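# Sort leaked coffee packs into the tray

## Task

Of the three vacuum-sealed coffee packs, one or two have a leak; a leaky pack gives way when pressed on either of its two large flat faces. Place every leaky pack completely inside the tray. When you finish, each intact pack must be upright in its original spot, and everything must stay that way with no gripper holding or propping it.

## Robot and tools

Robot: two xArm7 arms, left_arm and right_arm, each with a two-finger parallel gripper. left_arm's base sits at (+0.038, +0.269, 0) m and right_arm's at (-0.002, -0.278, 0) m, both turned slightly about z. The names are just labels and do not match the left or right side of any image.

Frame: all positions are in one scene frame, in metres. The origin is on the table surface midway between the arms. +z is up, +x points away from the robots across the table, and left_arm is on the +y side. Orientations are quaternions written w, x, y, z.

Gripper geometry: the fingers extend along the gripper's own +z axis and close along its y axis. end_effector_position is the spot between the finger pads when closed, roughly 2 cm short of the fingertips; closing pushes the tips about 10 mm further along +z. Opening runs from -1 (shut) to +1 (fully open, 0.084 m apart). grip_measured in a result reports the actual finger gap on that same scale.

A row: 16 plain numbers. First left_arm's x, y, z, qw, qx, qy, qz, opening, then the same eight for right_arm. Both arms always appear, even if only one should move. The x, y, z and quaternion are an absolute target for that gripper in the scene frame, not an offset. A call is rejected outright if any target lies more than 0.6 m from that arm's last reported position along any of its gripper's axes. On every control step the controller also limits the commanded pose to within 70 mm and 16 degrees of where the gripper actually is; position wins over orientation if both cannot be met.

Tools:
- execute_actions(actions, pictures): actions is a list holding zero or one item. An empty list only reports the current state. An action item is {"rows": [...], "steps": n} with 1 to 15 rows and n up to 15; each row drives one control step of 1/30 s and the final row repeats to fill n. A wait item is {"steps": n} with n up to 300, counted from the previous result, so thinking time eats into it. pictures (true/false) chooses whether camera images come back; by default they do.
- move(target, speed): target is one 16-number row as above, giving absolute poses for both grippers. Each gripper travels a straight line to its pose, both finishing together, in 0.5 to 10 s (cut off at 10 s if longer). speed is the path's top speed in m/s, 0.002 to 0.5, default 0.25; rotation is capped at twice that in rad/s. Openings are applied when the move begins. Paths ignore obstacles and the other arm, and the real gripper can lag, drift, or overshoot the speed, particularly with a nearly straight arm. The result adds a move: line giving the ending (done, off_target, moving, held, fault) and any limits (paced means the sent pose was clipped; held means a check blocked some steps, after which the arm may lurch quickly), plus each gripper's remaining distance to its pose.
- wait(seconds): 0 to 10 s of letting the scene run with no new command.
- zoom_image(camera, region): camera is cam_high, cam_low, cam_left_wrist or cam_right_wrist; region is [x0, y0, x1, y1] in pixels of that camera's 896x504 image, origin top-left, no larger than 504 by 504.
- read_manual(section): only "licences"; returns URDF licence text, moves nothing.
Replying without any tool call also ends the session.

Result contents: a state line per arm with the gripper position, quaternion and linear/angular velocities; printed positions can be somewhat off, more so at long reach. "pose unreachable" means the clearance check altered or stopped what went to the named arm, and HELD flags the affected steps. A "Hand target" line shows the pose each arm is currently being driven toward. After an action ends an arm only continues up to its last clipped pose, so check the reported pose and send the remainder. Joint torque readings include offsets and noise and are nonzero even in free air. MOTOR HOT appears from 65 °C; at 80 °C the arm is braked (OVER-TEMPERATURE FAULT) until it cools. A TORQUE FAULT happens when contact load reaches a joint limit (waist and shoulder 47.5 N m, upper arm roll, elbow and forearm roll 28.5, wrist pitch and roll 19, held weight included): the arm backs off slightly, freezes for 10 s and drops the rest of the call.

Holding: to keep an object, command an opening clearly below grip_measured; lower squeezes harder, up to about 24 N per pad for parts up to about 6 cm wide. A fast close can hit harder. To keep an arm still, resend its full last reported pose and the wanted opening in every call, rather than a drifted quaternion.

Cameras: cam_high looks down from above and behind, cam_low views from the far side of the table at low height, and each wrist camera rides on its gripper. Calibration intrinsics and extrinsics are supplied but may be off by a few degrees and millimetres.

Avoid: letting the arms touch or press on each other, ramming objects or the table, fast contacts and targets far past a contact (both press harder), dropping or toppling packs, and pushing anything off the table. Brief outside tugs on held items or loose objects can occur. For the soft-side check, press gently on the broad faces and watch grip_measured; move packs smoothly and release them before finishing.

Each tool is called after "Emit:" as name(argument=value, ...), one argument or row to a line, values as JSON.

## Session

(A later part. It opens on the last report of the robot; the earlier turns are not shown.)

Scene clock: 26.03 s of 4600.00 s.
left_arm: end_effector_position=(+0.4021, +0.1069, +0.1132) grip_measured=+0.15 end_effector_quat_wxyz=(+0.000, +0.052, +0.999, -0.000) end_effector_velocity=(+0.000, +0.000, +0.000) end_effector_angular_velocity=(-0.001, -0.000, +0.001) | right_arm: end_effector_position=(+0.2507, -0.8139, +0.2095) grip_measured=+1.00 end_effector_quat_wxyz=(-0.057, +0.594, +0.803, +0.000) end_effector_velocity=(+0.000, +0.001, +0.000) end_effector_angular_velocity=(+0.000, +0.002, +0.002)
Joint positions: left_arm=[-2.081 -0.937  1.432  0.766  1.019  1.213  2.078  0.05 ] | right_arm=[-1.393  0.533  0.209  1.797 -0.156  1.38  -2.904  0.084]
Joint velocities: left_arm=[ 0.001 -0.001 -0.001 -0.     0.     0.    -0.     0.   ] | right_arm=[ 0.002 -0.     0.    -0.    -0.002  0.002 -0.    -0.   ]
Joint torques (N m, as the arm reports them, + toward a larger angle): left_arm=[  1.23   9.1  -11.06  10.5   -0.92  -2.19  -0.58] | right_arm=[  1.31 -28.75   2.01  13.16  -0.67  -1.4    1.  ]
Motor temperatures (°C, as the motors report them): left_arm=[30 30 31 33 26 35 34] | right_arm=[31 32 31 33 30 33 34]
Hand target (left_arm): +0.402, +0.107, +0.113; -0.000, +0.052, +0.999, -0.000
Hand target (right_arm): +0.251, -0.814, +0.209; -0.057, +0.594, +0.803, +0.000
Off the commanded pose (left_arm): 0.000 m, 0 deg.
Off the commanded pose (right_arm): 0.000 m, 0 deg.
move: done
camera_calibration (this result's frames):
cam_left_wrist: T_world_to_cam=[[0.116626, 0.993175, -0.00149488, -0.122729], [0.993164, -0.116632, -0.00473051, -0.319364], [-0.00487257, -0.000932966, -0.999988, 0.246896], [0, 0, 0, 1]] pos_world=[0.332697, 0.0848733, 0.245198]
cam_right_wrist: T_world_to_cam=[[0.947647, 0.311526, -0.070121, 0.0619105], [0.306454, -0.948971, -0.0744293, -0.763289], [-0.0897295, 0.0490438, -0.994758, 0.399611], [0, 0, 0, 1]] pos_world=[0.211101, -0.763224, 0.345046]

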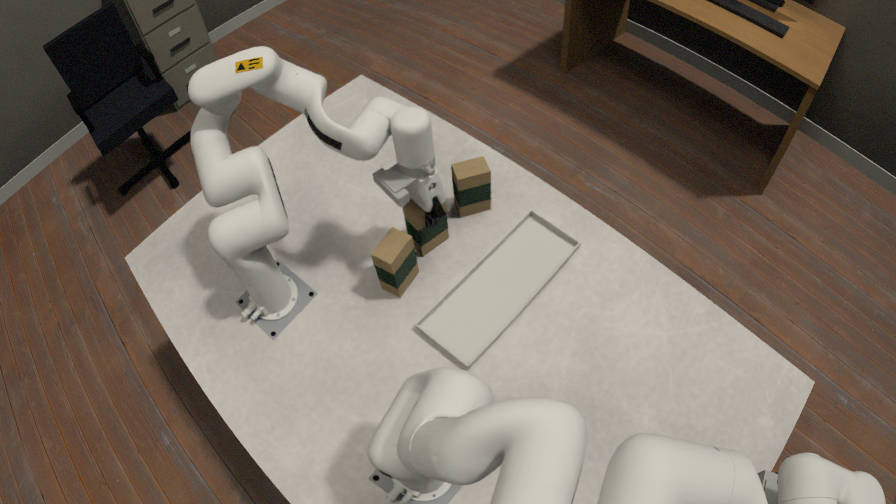

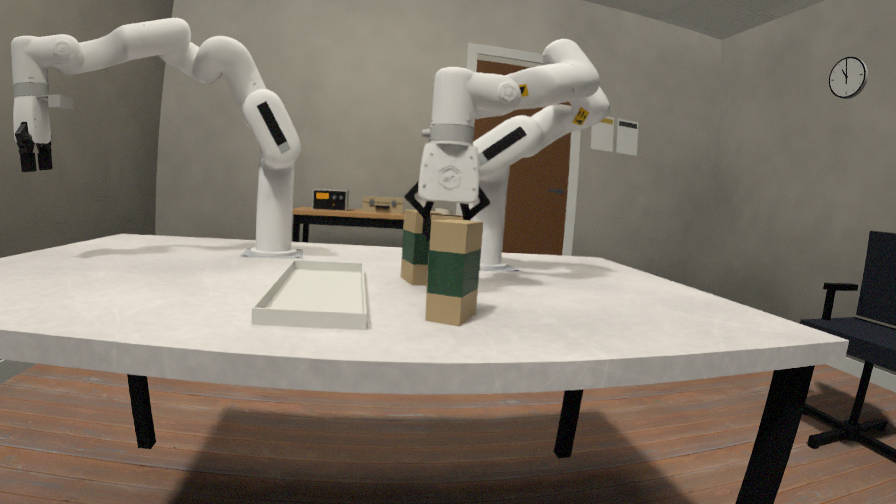

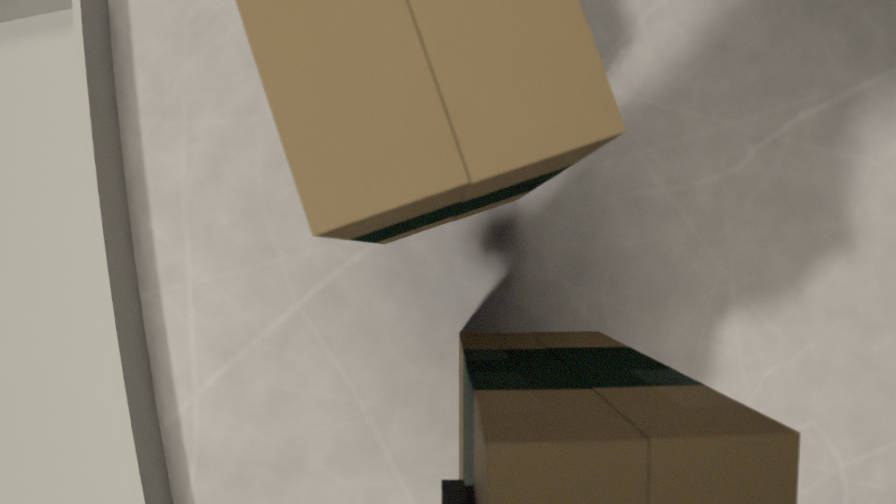

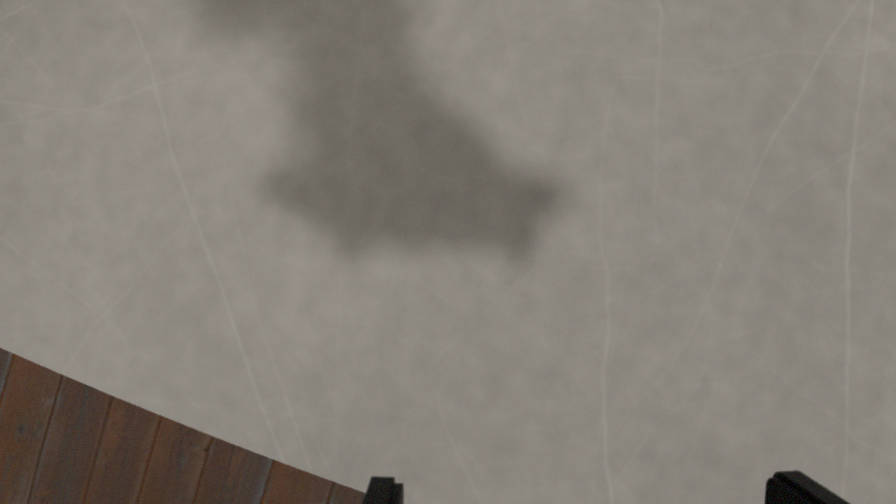

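Firm too; A must be soft.

Emit:
move(
  target=[0.402,0.107,0.113,0,0.052,0.9986,0,1,0.2507,-0.8139,0.2095,-0.057,0.594,0.803,0,1],
)

Emit:
move(
  target=[0.402,0.107,0.18,0,0.052,0.9986,0,1,0.2507,-0.8139,0.2095,-0.057,0.594,0.803,0,1],
)

Emit:
move(
  target=[0.282,0.079,0.18,0,-0.113,0.9936,0,1,0.2507,-0.8139,0.2095,-0.057,0.594,0.803,0,1],
)

Emit:
move(
  target=[0.282,0.079,0.113,0,-0.113,0.9936,0,1,0.2507,-0.8139,0.2095,-0.057,0.594,0.803,0,1],
  speed=0.15,
)

Emit:
move(
  target=[0.282,0.079,0.113,0,-0.113,0.9936,0,-0.3,0.2507,-0.8139,0.2095,-0.057,0.594,0.803,0,1],
)

Scene clock: 32.13 s of 4600.00 s.
left_arm: end_effector_position=(+0.4020, +0.1070, +0.1130) grip_measured=+1.00 end_effector_quat_wxyz=(-0.000, +0.052, +0.999, +0.000) end_effector_velocity=(-0.000, -0.000, -0.000) end_effector_angular_velocity=(-0.000, +0.000, -0.000) | right_arm: end_effector_position=(+0.2507, -0.8139, +0.2095) grip_measured=+1.00 end_effector_quat_wxyz=(-0.057, +0.594, +0.803, +0.000) end_effector_velocity=(+0.001, -0.000, +0.001) end_effector_angular_velocity=(-0.002, -0.002, +0.000)
Joint positions: left_arm=[-2.081 -0.936  1.433  0.766  1.019  1.213  2.078  0.084] | right_arm=[-1.393  0.533  0.209  1.797 -0.156  1.38  -2.904  0.084]
Joint velocities: left_arm=[-0. -0.  0.  0.  0.  0. -0.  0.] | right_arm=[ 0.001 -0.001 -0.     0.     0.001 -0.002  0.     0.   ]
Joint torques (N m, as the arm reports them, + toward a larger angle): left_arm=[  1.7    9.53 -12.45  11.17  -1.34  -2.1   -0.67] | right_arm=[  1.41 -28.92   1.97  13.24  -0.59  -1.35   0.92]
Motor temperatures (°C, as the motors report them): left_arm=[30 30 30 33 26 35 34] | right_arm=[31 32 31 33 30 33 34]
Hand target (left_arm): +0.402, +0.107, +0.113; -0.000, +0.052, +0.999, -0.000
Hand target (right_arm): +0.251, -0.814, +0.210; -0.057, +0.594, +0.803, +0.000
Off the commanded pose (left_arm): 0.000 m, 0 deg.
Off the commanded pose (right_arm): 0.000 m, 0 deg.
After step 90, 2.40 s passed at rest.
move: done
camera_calibration (this result's frames):
cam_left_wrist: T_world_to_cam=[[0.116538, 0.993185, -0.00139818, -0.122803], [0.993172, -0.116544, -0.00525693, -0.319194], [-0.00538405, -0.000776, -0.999985, 0.246808], [0, 0, 0, 1]] pos_world=[0.332655, 0.0849577, 0.244954]
cam_right_wrist: T_world_to_cam=[[0.947647, 0.311526, -0.070121, 0.0619105], [0.306454, -0.948971, -0.0744294, -0.763289], [-0.0897296, 0.0490439, -0.994758, 0.399611], [0, 0, 0, 1]] pos_world=[0.211101, -0.763224, 0.345046]

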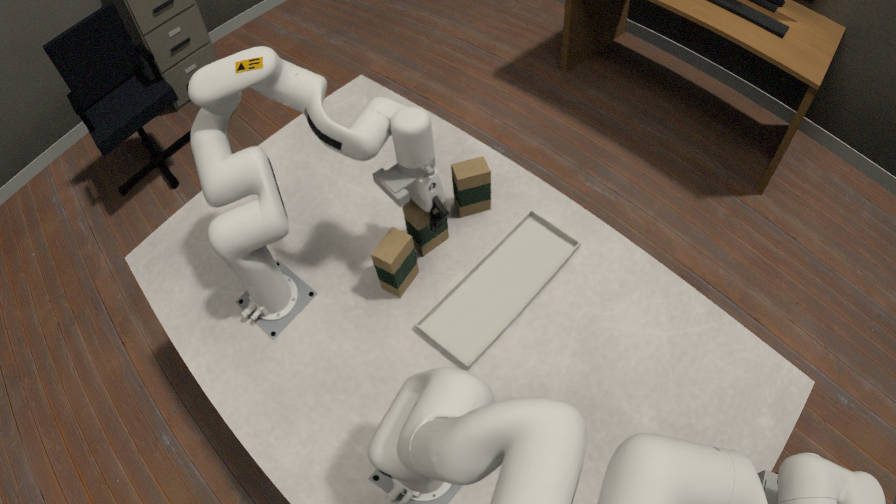

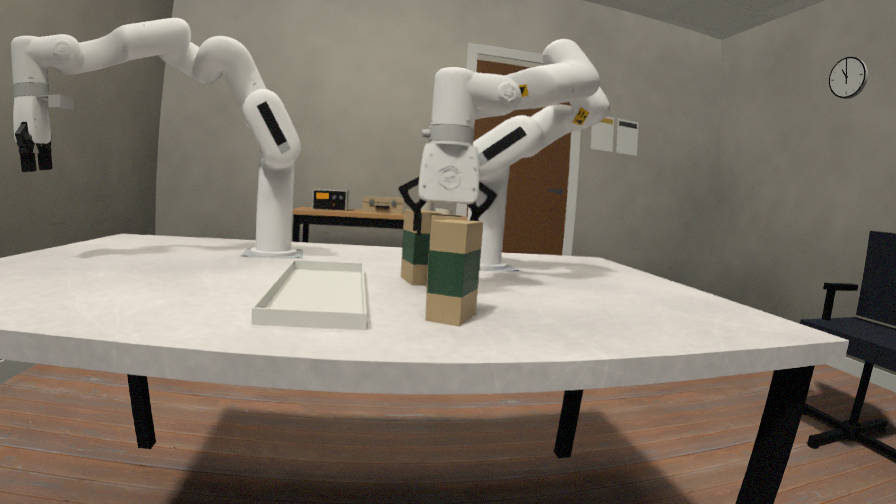

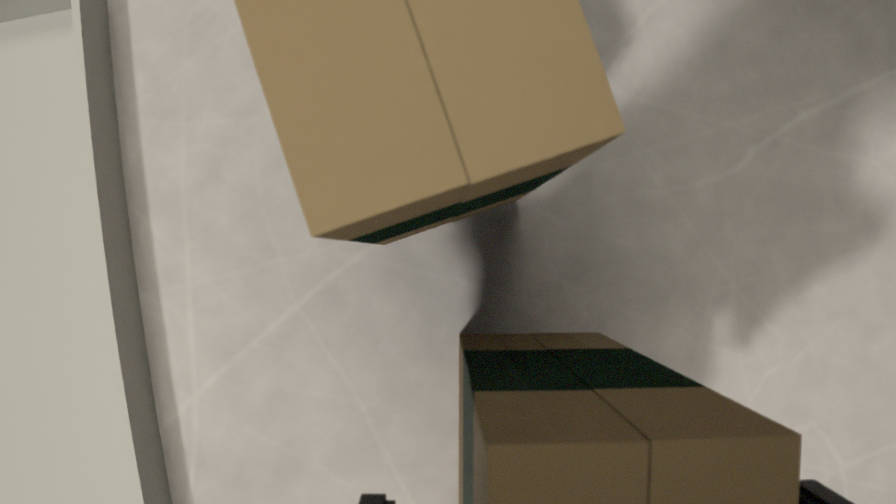

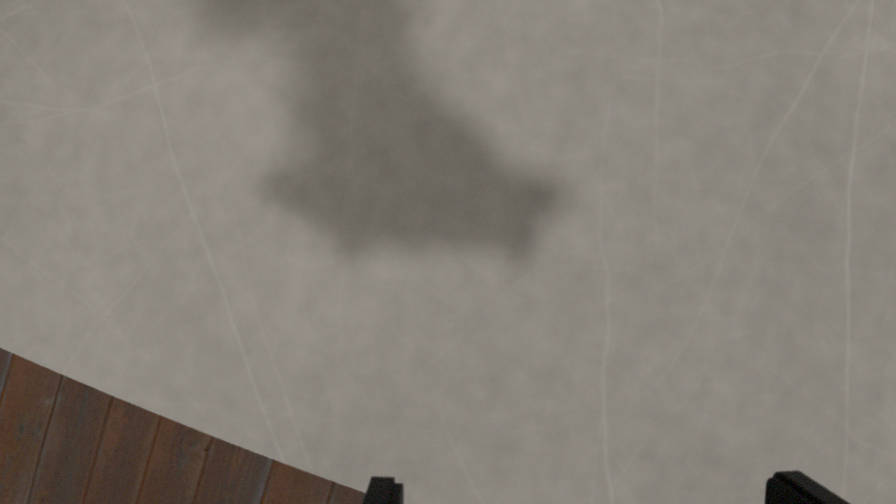

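Scene clock: 33.03 s of 4600.00 s.
left_arm: end_effector_position=(+0.4019, +0.1070, +0.1796) grip_measured=+1.00 end_effector_quat_wxyz=(-0.000, +0.052, +0.999, +0.000) end_effector_velocity=(+0.000, -0.000, +0.003) end_effector_angular_velocity=(-0.002, -0.001, -0.001) | right_arm: end_effector_position=(+0.2507, -0.8139, +0.2095) grip_measured=+1.00 end_effector_quat_wxyz=(-0.057, +0.594, +0.803, -0.000) end_effector_velocity=(+0.000, +0.000, -0.001) end_effector_angular_velocity=(+0.001, -0.000, -0.000)
Joint positions: left_arm=[-2.027 -0.924  1.255  0.846  0.888  1.356  2.125  0.084] | right_arm=[-1.393  0.533  0.209  1.797 -0.156  1.38  -2.904  0.084]
Joint velocities: left_arm=[ 0.002 -0.001 -0.008  0.004 -0.004  0.006  0.001  0.   ] | right_arm=[ 0.     0.001  0.    -0.     0.001 -0.001  0.     0.   ]
Joint torques (N m, as the arm reports them, + toward a larger angle): left_arm=[  1.94   8.18 -11.88  12.55  -1.02  -2.03  -0.4 ] | right_arm=[  1.24 -28.87   2.14  13.21  -0.62  -1.4    1.  ]
Motor temperatures (°C, as the motors report them): left_arm=[30 30 30 33 26 35 34] | right_arm=[31 32 31 33 30 33 34]
Hand target (left_arm): +0.402, +0.107, +0.180; -0.000, +0.052, +0.999, -0.000
Hand target (right_arm): +0.251, -0.814, +0.210; -0.057, +0.594, +0.803, -0.000
Off the commanded pose (left_arm): 0.000 m, 0 deg.
Off the commanded pose (right_arm): 0.000 m, 0 deg.
move: done
camera_calibration (this result's frames):
cam_left_wrist: T_world_to_cam=[[0.116507, 0.993189, -0.0012549, -0.122751], [0.993173, -0.116512, -0.00563979, -0.318703], [-0.00574759, -0.000589261, -0.999983, 0.313528], [0, 0, 0, 1]] pos_world=[0.33263, 0.0849668, 0.311571]
cam_right_wrist: T_world_to_cam=[[0.947647, 0.311527, -0.070121, 0.0619107], [0.306455, -0.948971, -0.0744293, -0.763289], [-0.0897295, 0.0490438, -0.994758, 0.399611], [0, 0, 0, 1]] pos_world=[0.211101, -0.763225, 0.345046]

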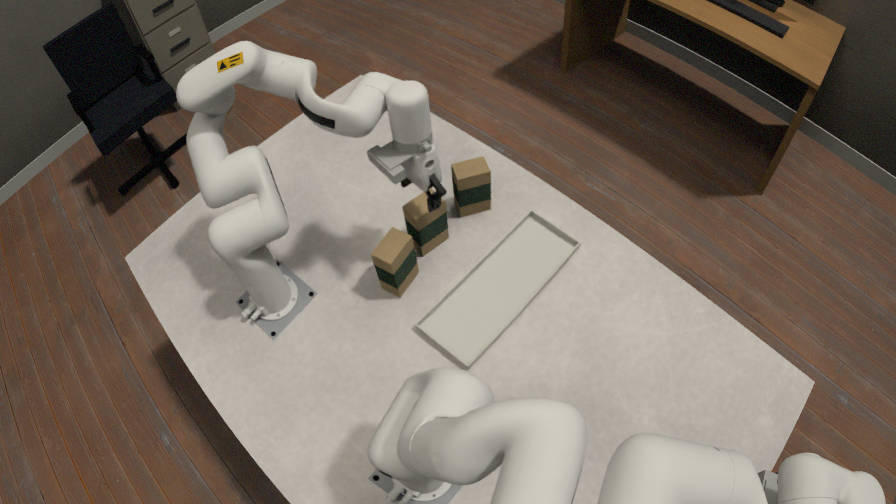

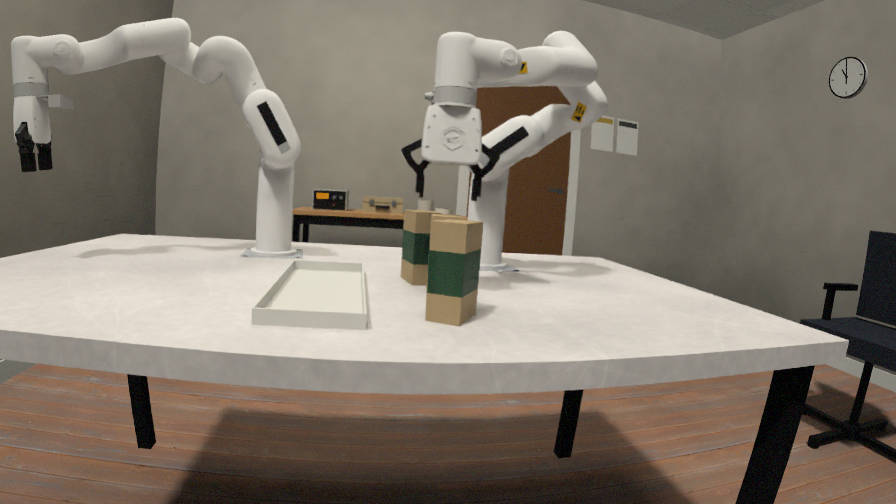

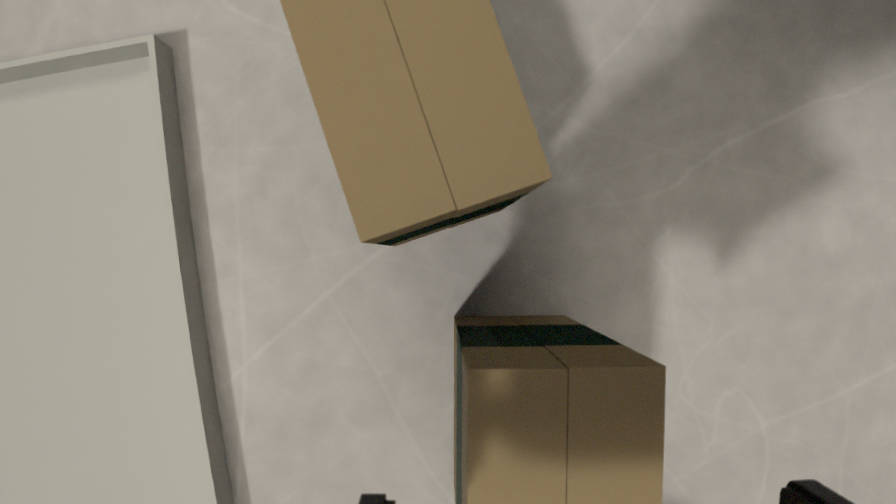

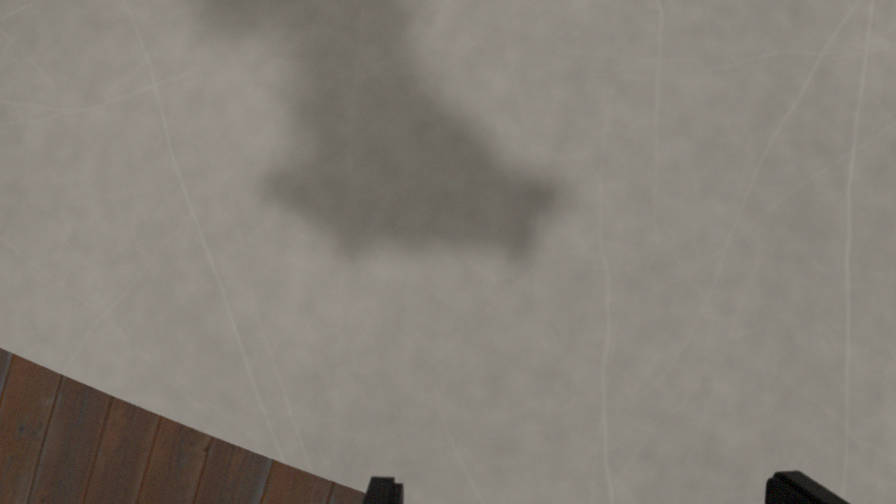

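Scene clock: 34.23 s of 4600.00 s.
left_arm: end_effector_position=(+0.2825, +0.0786, +0.1801) grip_measured=+1.00 end_effector_quat_wxyz=(-0.000, -0.113, +0.994, -0.000) end_effector_velocity=(-0.003, -0.001, +0.000) end_effector_angular_velocity=(-0.000, -0.001, +0.004) | right_arm: end_effector_position=(+0.2507, -0.8139, +0.2095) grip_measured=+1.00 end_effector_quat_wxyz=(-0.057, +0.594, +0.803, +0.000) end_effector_velocity=(+0.001, +0.000, +0.001) end_effector_angular_velocity=(-0.002, -0.001, +0.001)
Joint positions: left_arm=[-1.885 -0.954  0.965  0.559  0.764  1.324  1.587  0.084] | right_arm=[-1.393  0.533  0.209  1.797 -0.156  1.38  -2.904  0.084]
Joint velocities: left_arm=[ 0.003 -0.003 -0.009 -0.007 -0.003  0.    -0.011 -0.   ] | right_arm=[ 0.001 -0.001 -0.    -0.     0.    -0.001 -0.    -0.   ]
Joint torques (N m, as the arm reports them, + toward a larger angle): left_arm=[ 2.39  4.18 -8.91 14.58 -1.14 -2.22 -0.56] | right_arm=[  1.25 -29.08   2.    13.07  -0.59  -1.37   1.03]
Motor temperatures (°C, as the motors report them): left_arm=[30 30 30 33 26 35 34] | right_arm=[31 32 31 33 30 33 34]
Hand target (left_arm): +0.282, +0.079, +0.180; +0.000, -0.113, +0.994, -0.000
Hand target (right_arm): +0.251, -0.814, +0.209; -0.057, +0.594, +0.803, -0.000
Off the commanded pose (left_arm): 0.001 m, 0 deg.
Off the commanded pose (right_arm): 0.000 m, 0 deg.
move: done
camera_calibration (this result's frames):
cam_left_wrist: T_world_to_cam=[[-0.211786, 0.977315, -0.00174503, 0.0134655], [0.977304, 0.211774, -0.00542457, -0.224763], [-0.00493196, -0.00285427, -0.999984, 0.313262], [0, 0, 0, 1]] pos_world=[0.224058, 0.035333, 0.312061]
cam_right_wrist: T_world_to_cam=[[0.947647, 0.311526, -0.0701211, 0.0619105], [0.306454, -0.948971, -0.0744294, -0.763289], [-0.0897296, 0.0490439, -0.994758, 0.399611], [0, 0, 0, 1]] pos_world=[0.211101, -0.763225, 0.345046]

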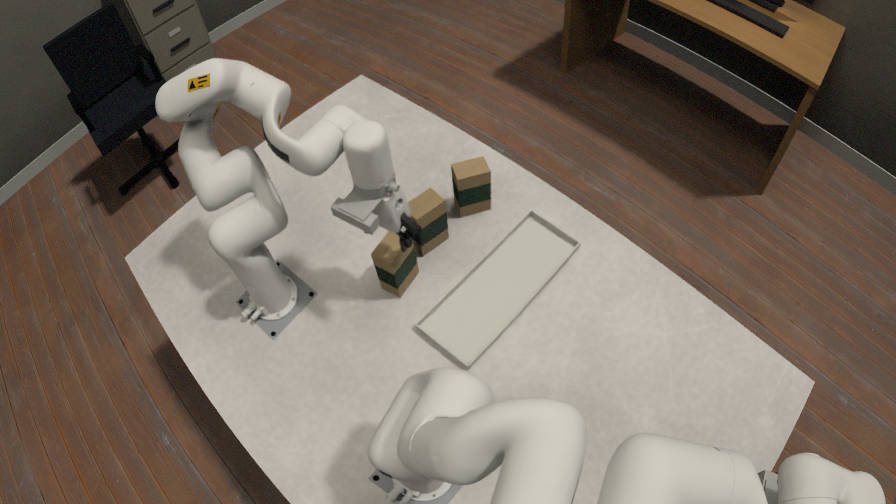

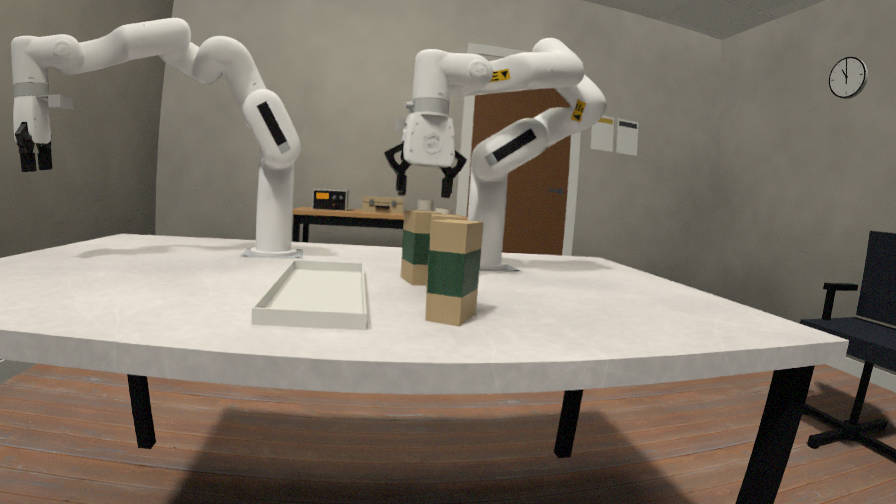

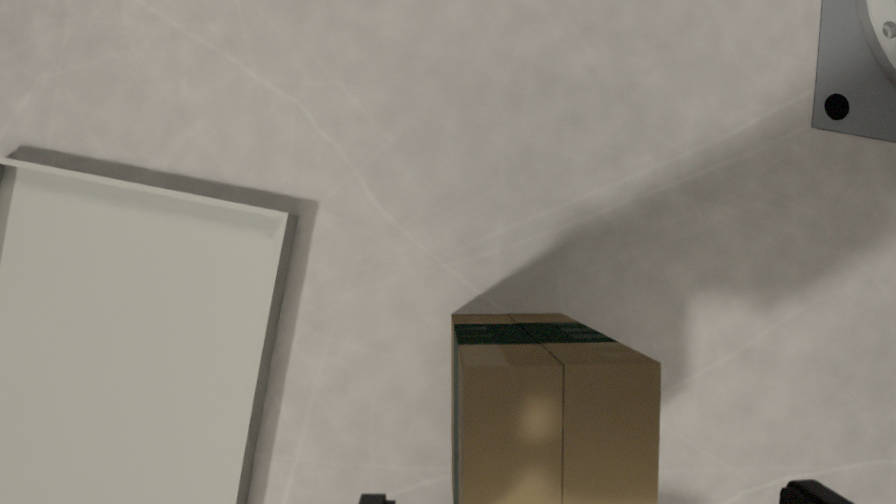

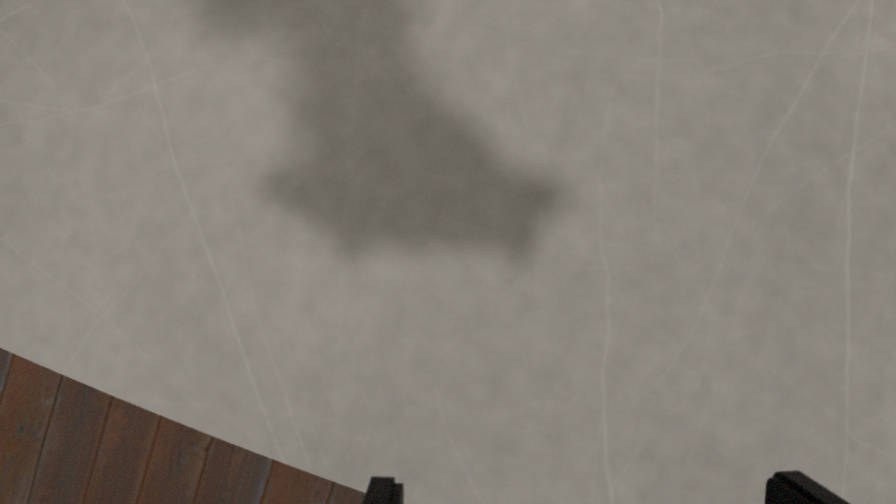

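Scene clock: 35.23 s of 4600.00 s.
left_arm: end_effector_position=(+0.2821, +0.0790, +0.1133) grip_measured=+1.00 end_effector_quat_wxyz=(+0.000, -0.113, +0.994, -0.000) end_effector_velocity=(-0.000, -0.000, -0.002) end_effector_angular_velocity=(+0.000, +0.001, +0.000) | right_arm: end_effector_position=(+0.2507, -0.8139, +0.2095) grip_measured=+1.00 end_effector_quat_wxyz=(-0.057, +0.594, +0.803, -0.000) end_effector_velocity=(-0.001, -0.000, -0.001) end_effector_angular_velocity=(+0.001, +0.001, -0.000)
Joint positions: left_arm=[-1.918 -0.892  1.158  0.457  0.907  1.13   1.55   0.084] | right_arm=[-1.393  0.533  0.209  1.797 -0.156  1.38  -2.904  0.084]
Joint velocities: left_arm=[-0.003  0.004  0.007 -0.001  0.004 -0.006 -0.001 -0.   ] | right_arm=[-0.001  0.001  0.    -0.    -0.001 -0.001 -0.    -0.   ]
Joint torques (N m, as the arm reports them, + toward a larger angle): left_arm=[ 1.49  4.1  -8.93 13.03 -1.16 -2.16 -0.34] | right_arm=[  1.07 -28.88   1.81  13.19  -0.66  -1.4    1.05]
Motor temperatures (°C, as the motors report them): left_arm=[30 30 30 33 26 35 34] | right_arm=[31 32 31 33 30 33 34]
Hand target (left_arm): +0.282, +0.079, +0.113; +0.000, -0.113, +0.994, +0.000
Hand target (right_arm): +0.251, -0.814, +0.209; -0.057, +0.594, +0.803, -0.000
Off the commanded pose (left_arm): 0.000 m, 0 deg.
Off the commanded pose (right_arm): 0.000 m, 0 deg.
move: done
camera_calibration (this result's frames):
cam_left_wrist: T_world_to_cam=[[-0.212032, 0.977261, -0.00169836, 0.013005], [0.977252, 0.212022, -0.00501871, -0.224831], [-0.0045445, -0.00272386, -0.999986, 0.246349], [0, 0, 0, 1]] pos_world=[0.223594, 0.0356308, 0.245239]
cam_right_wrist: T_world_to_cam=[[0.947647, 0.311526, -0.070121, 0.0619105], [0.306454, -0.948971, -0.0744293, -0.763289], [-0.0897295, 0.0490437, -0.994758, 0.399611], [0, 0, 0, 1]] pos_world=[0.211101, -0.763225, 0.345046]

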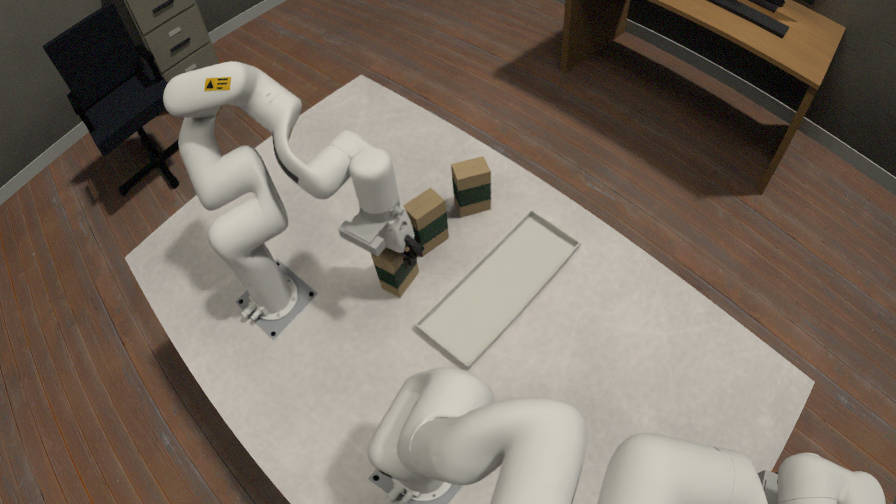

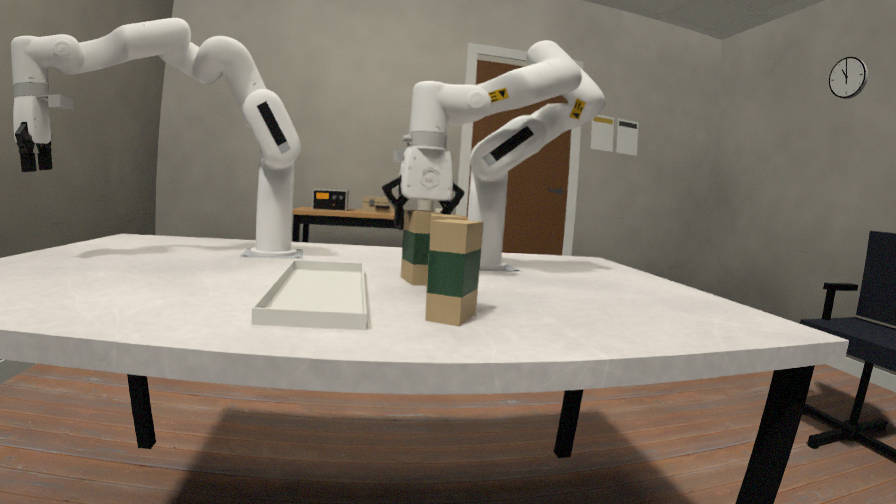

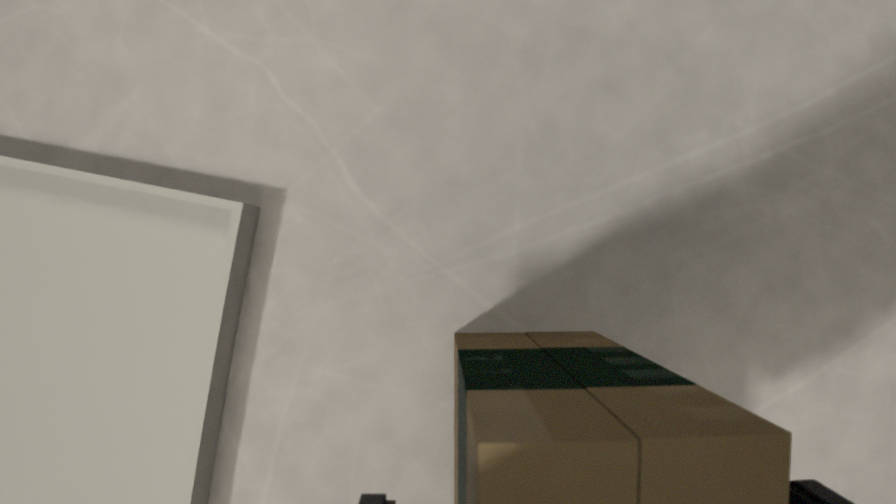

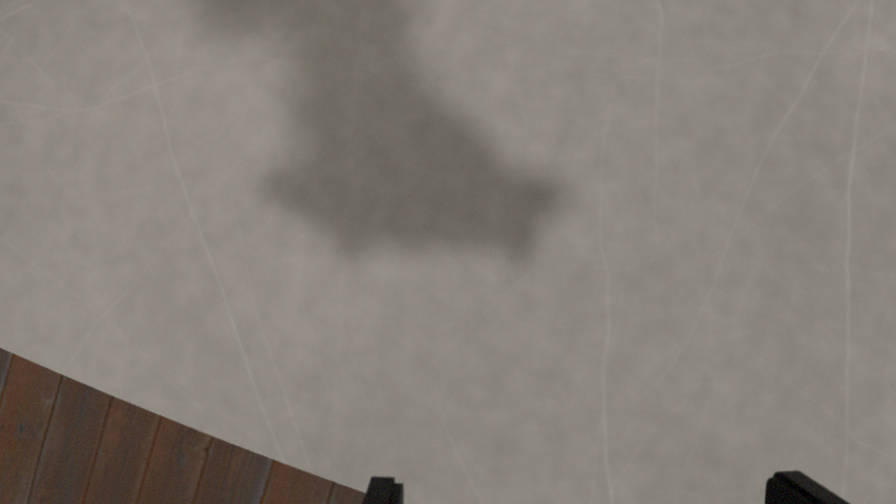

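Scene clock: 35.93 s of 4600.00 s.
left_arm: end_effector_position=(+0.2827, +0.0784, +0.1135) grip_measured=-0.31 end_effector_quat_wxyz=(+0.001, -0.113, +0.994, -0.001) end_effector_velocity=(-0.002, +0.004, -0.004) end_effector_angular_velocity=(+0.011, +0.009, +0.004) | right_arm: end_effector_position=(+0.2507, -0.8139, +0.2095) grip_measured=+1.00 end_effector_quat_wxyz=(-0.057, +0.594, +0.803, +0.000) end_effector_velocity=(-0.001, -0.000, +0.000) end_effector_angular_velocity=(-0.001, +0.001, -0.000)
Joint positions: left_arm=[-1.918 -0.89   1.158  0.458  0.908  1.128  1.551  0.031] | right_arm=[-1.393  0.533  0.209  1.797 -0.156  1.38  -2.904  0.084]
Joint velocities: left_arm=[ 0.003  0.004  0.008 -0.007 -0.001  0.002 -0.    -0.   ] | right_arm=[-0.001 -0.    -0.    -0.    -0.001 -0.001 -0.    -0.   ]
Joint torques (N m, as the arm reports them, + toward a larger angle): left_arm=[ 2.18  5.71 -5.3   6.55 -1.04  0.18 -0.66] | right_arm=[  1.11 -28.82   1.97  13.21  -0.62  -1.47   1.02]
Motor temperatures (°C, as the motors report them): left_arm=[30 30 30 33 26 35 34] | right_arm=[31 32 31 33 30 33 34]
Hand target (left_arm): +0.282, +0.079, +0.113; -0.000, -0.113, +0.994, -0.000
Hand target (right_arm): +0.251, -0.814, +0.209; -0.057, +0.594, +0.803, -0.000
Off the commanded pose (left_arm): 0.001 m, 0 deg.
Off the commanded pose (right_arm): 0.000 m, 0 deg.
move: done
camera_calibration (this result's frames):
cam_left_wrist: T_world_to_cam=[[-0.212414, 0.977172, -0.00392964, 0.0140133], [0.977174, 0.212398, -0.00416674, -0.225452], [-0.00323697, -0.00472502, -0.999984, 0.246422], [0, 0, 0, 1]] pos_world=[0.224081, 0.0353566, 0.245534]
cam_right_wrist: T_world_to_cam=[[0.947647, 0.311526, -0.070121, 0.0619105], [0.306454, -0.948971, -0.0744294, -0.763289], [-0.0897295, 0.0490439, -0.994758, 0.399611], [0, 0, 0, 1]] pos_world=[0.211101, -0.763224, 0.345046]

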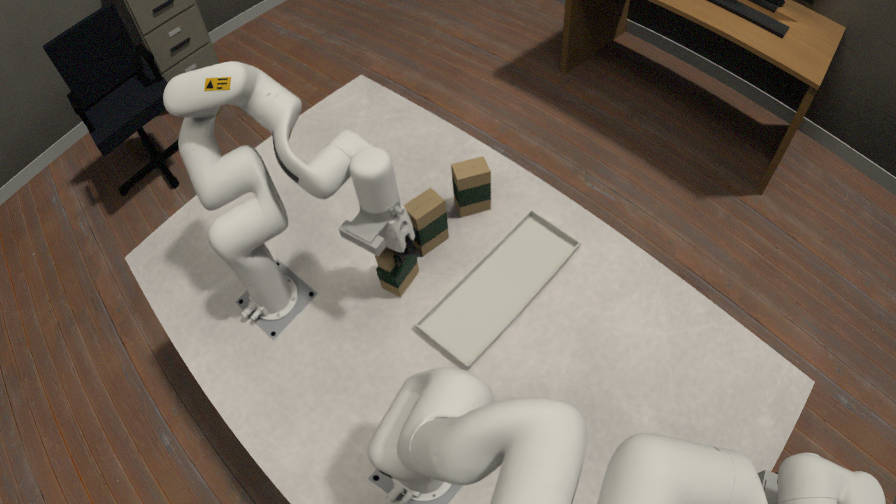

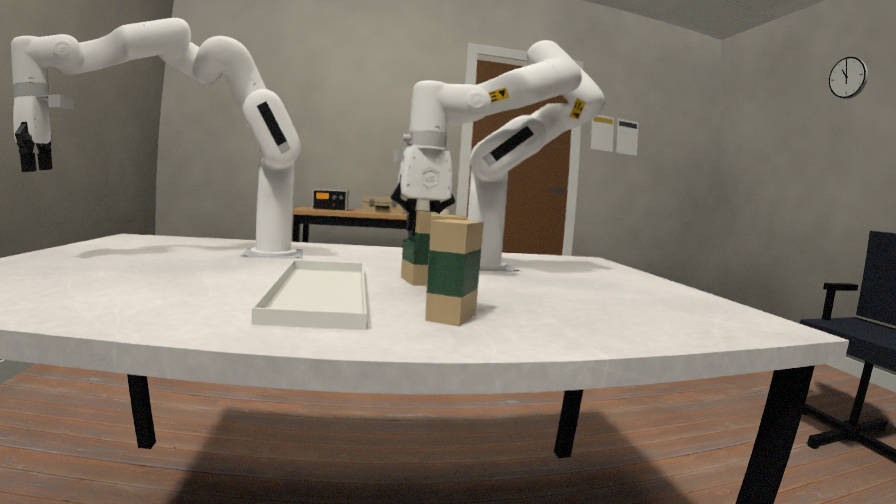

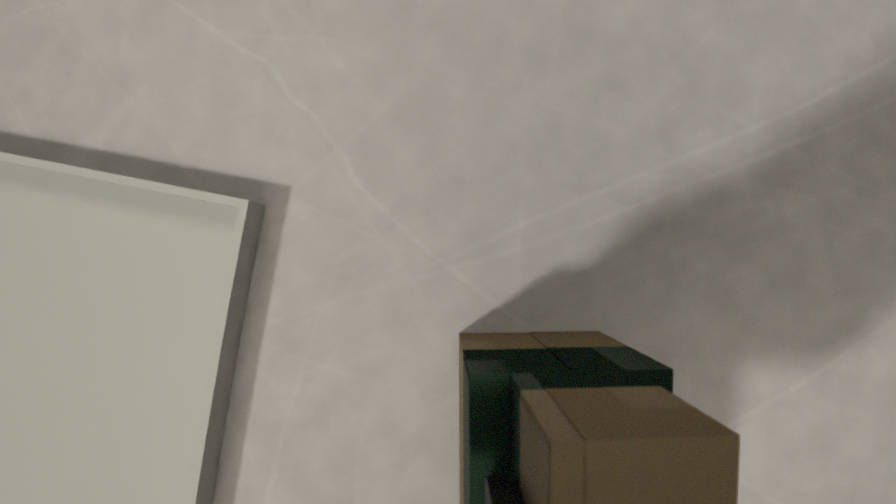

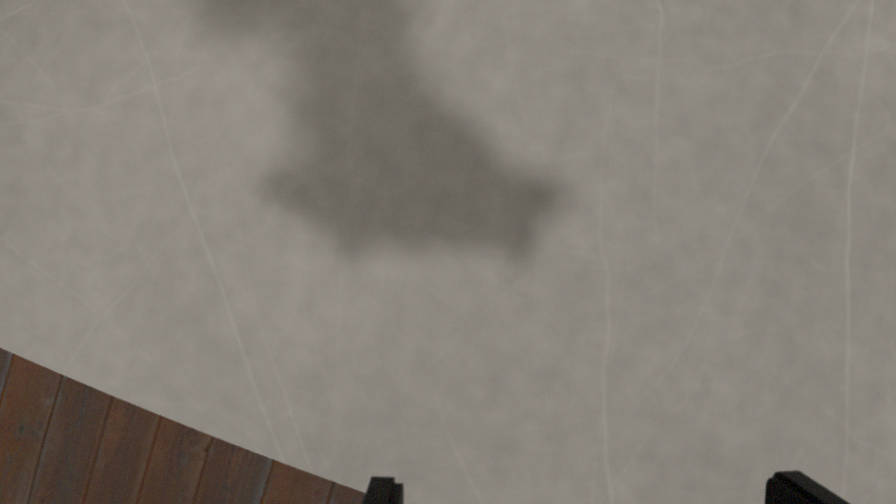

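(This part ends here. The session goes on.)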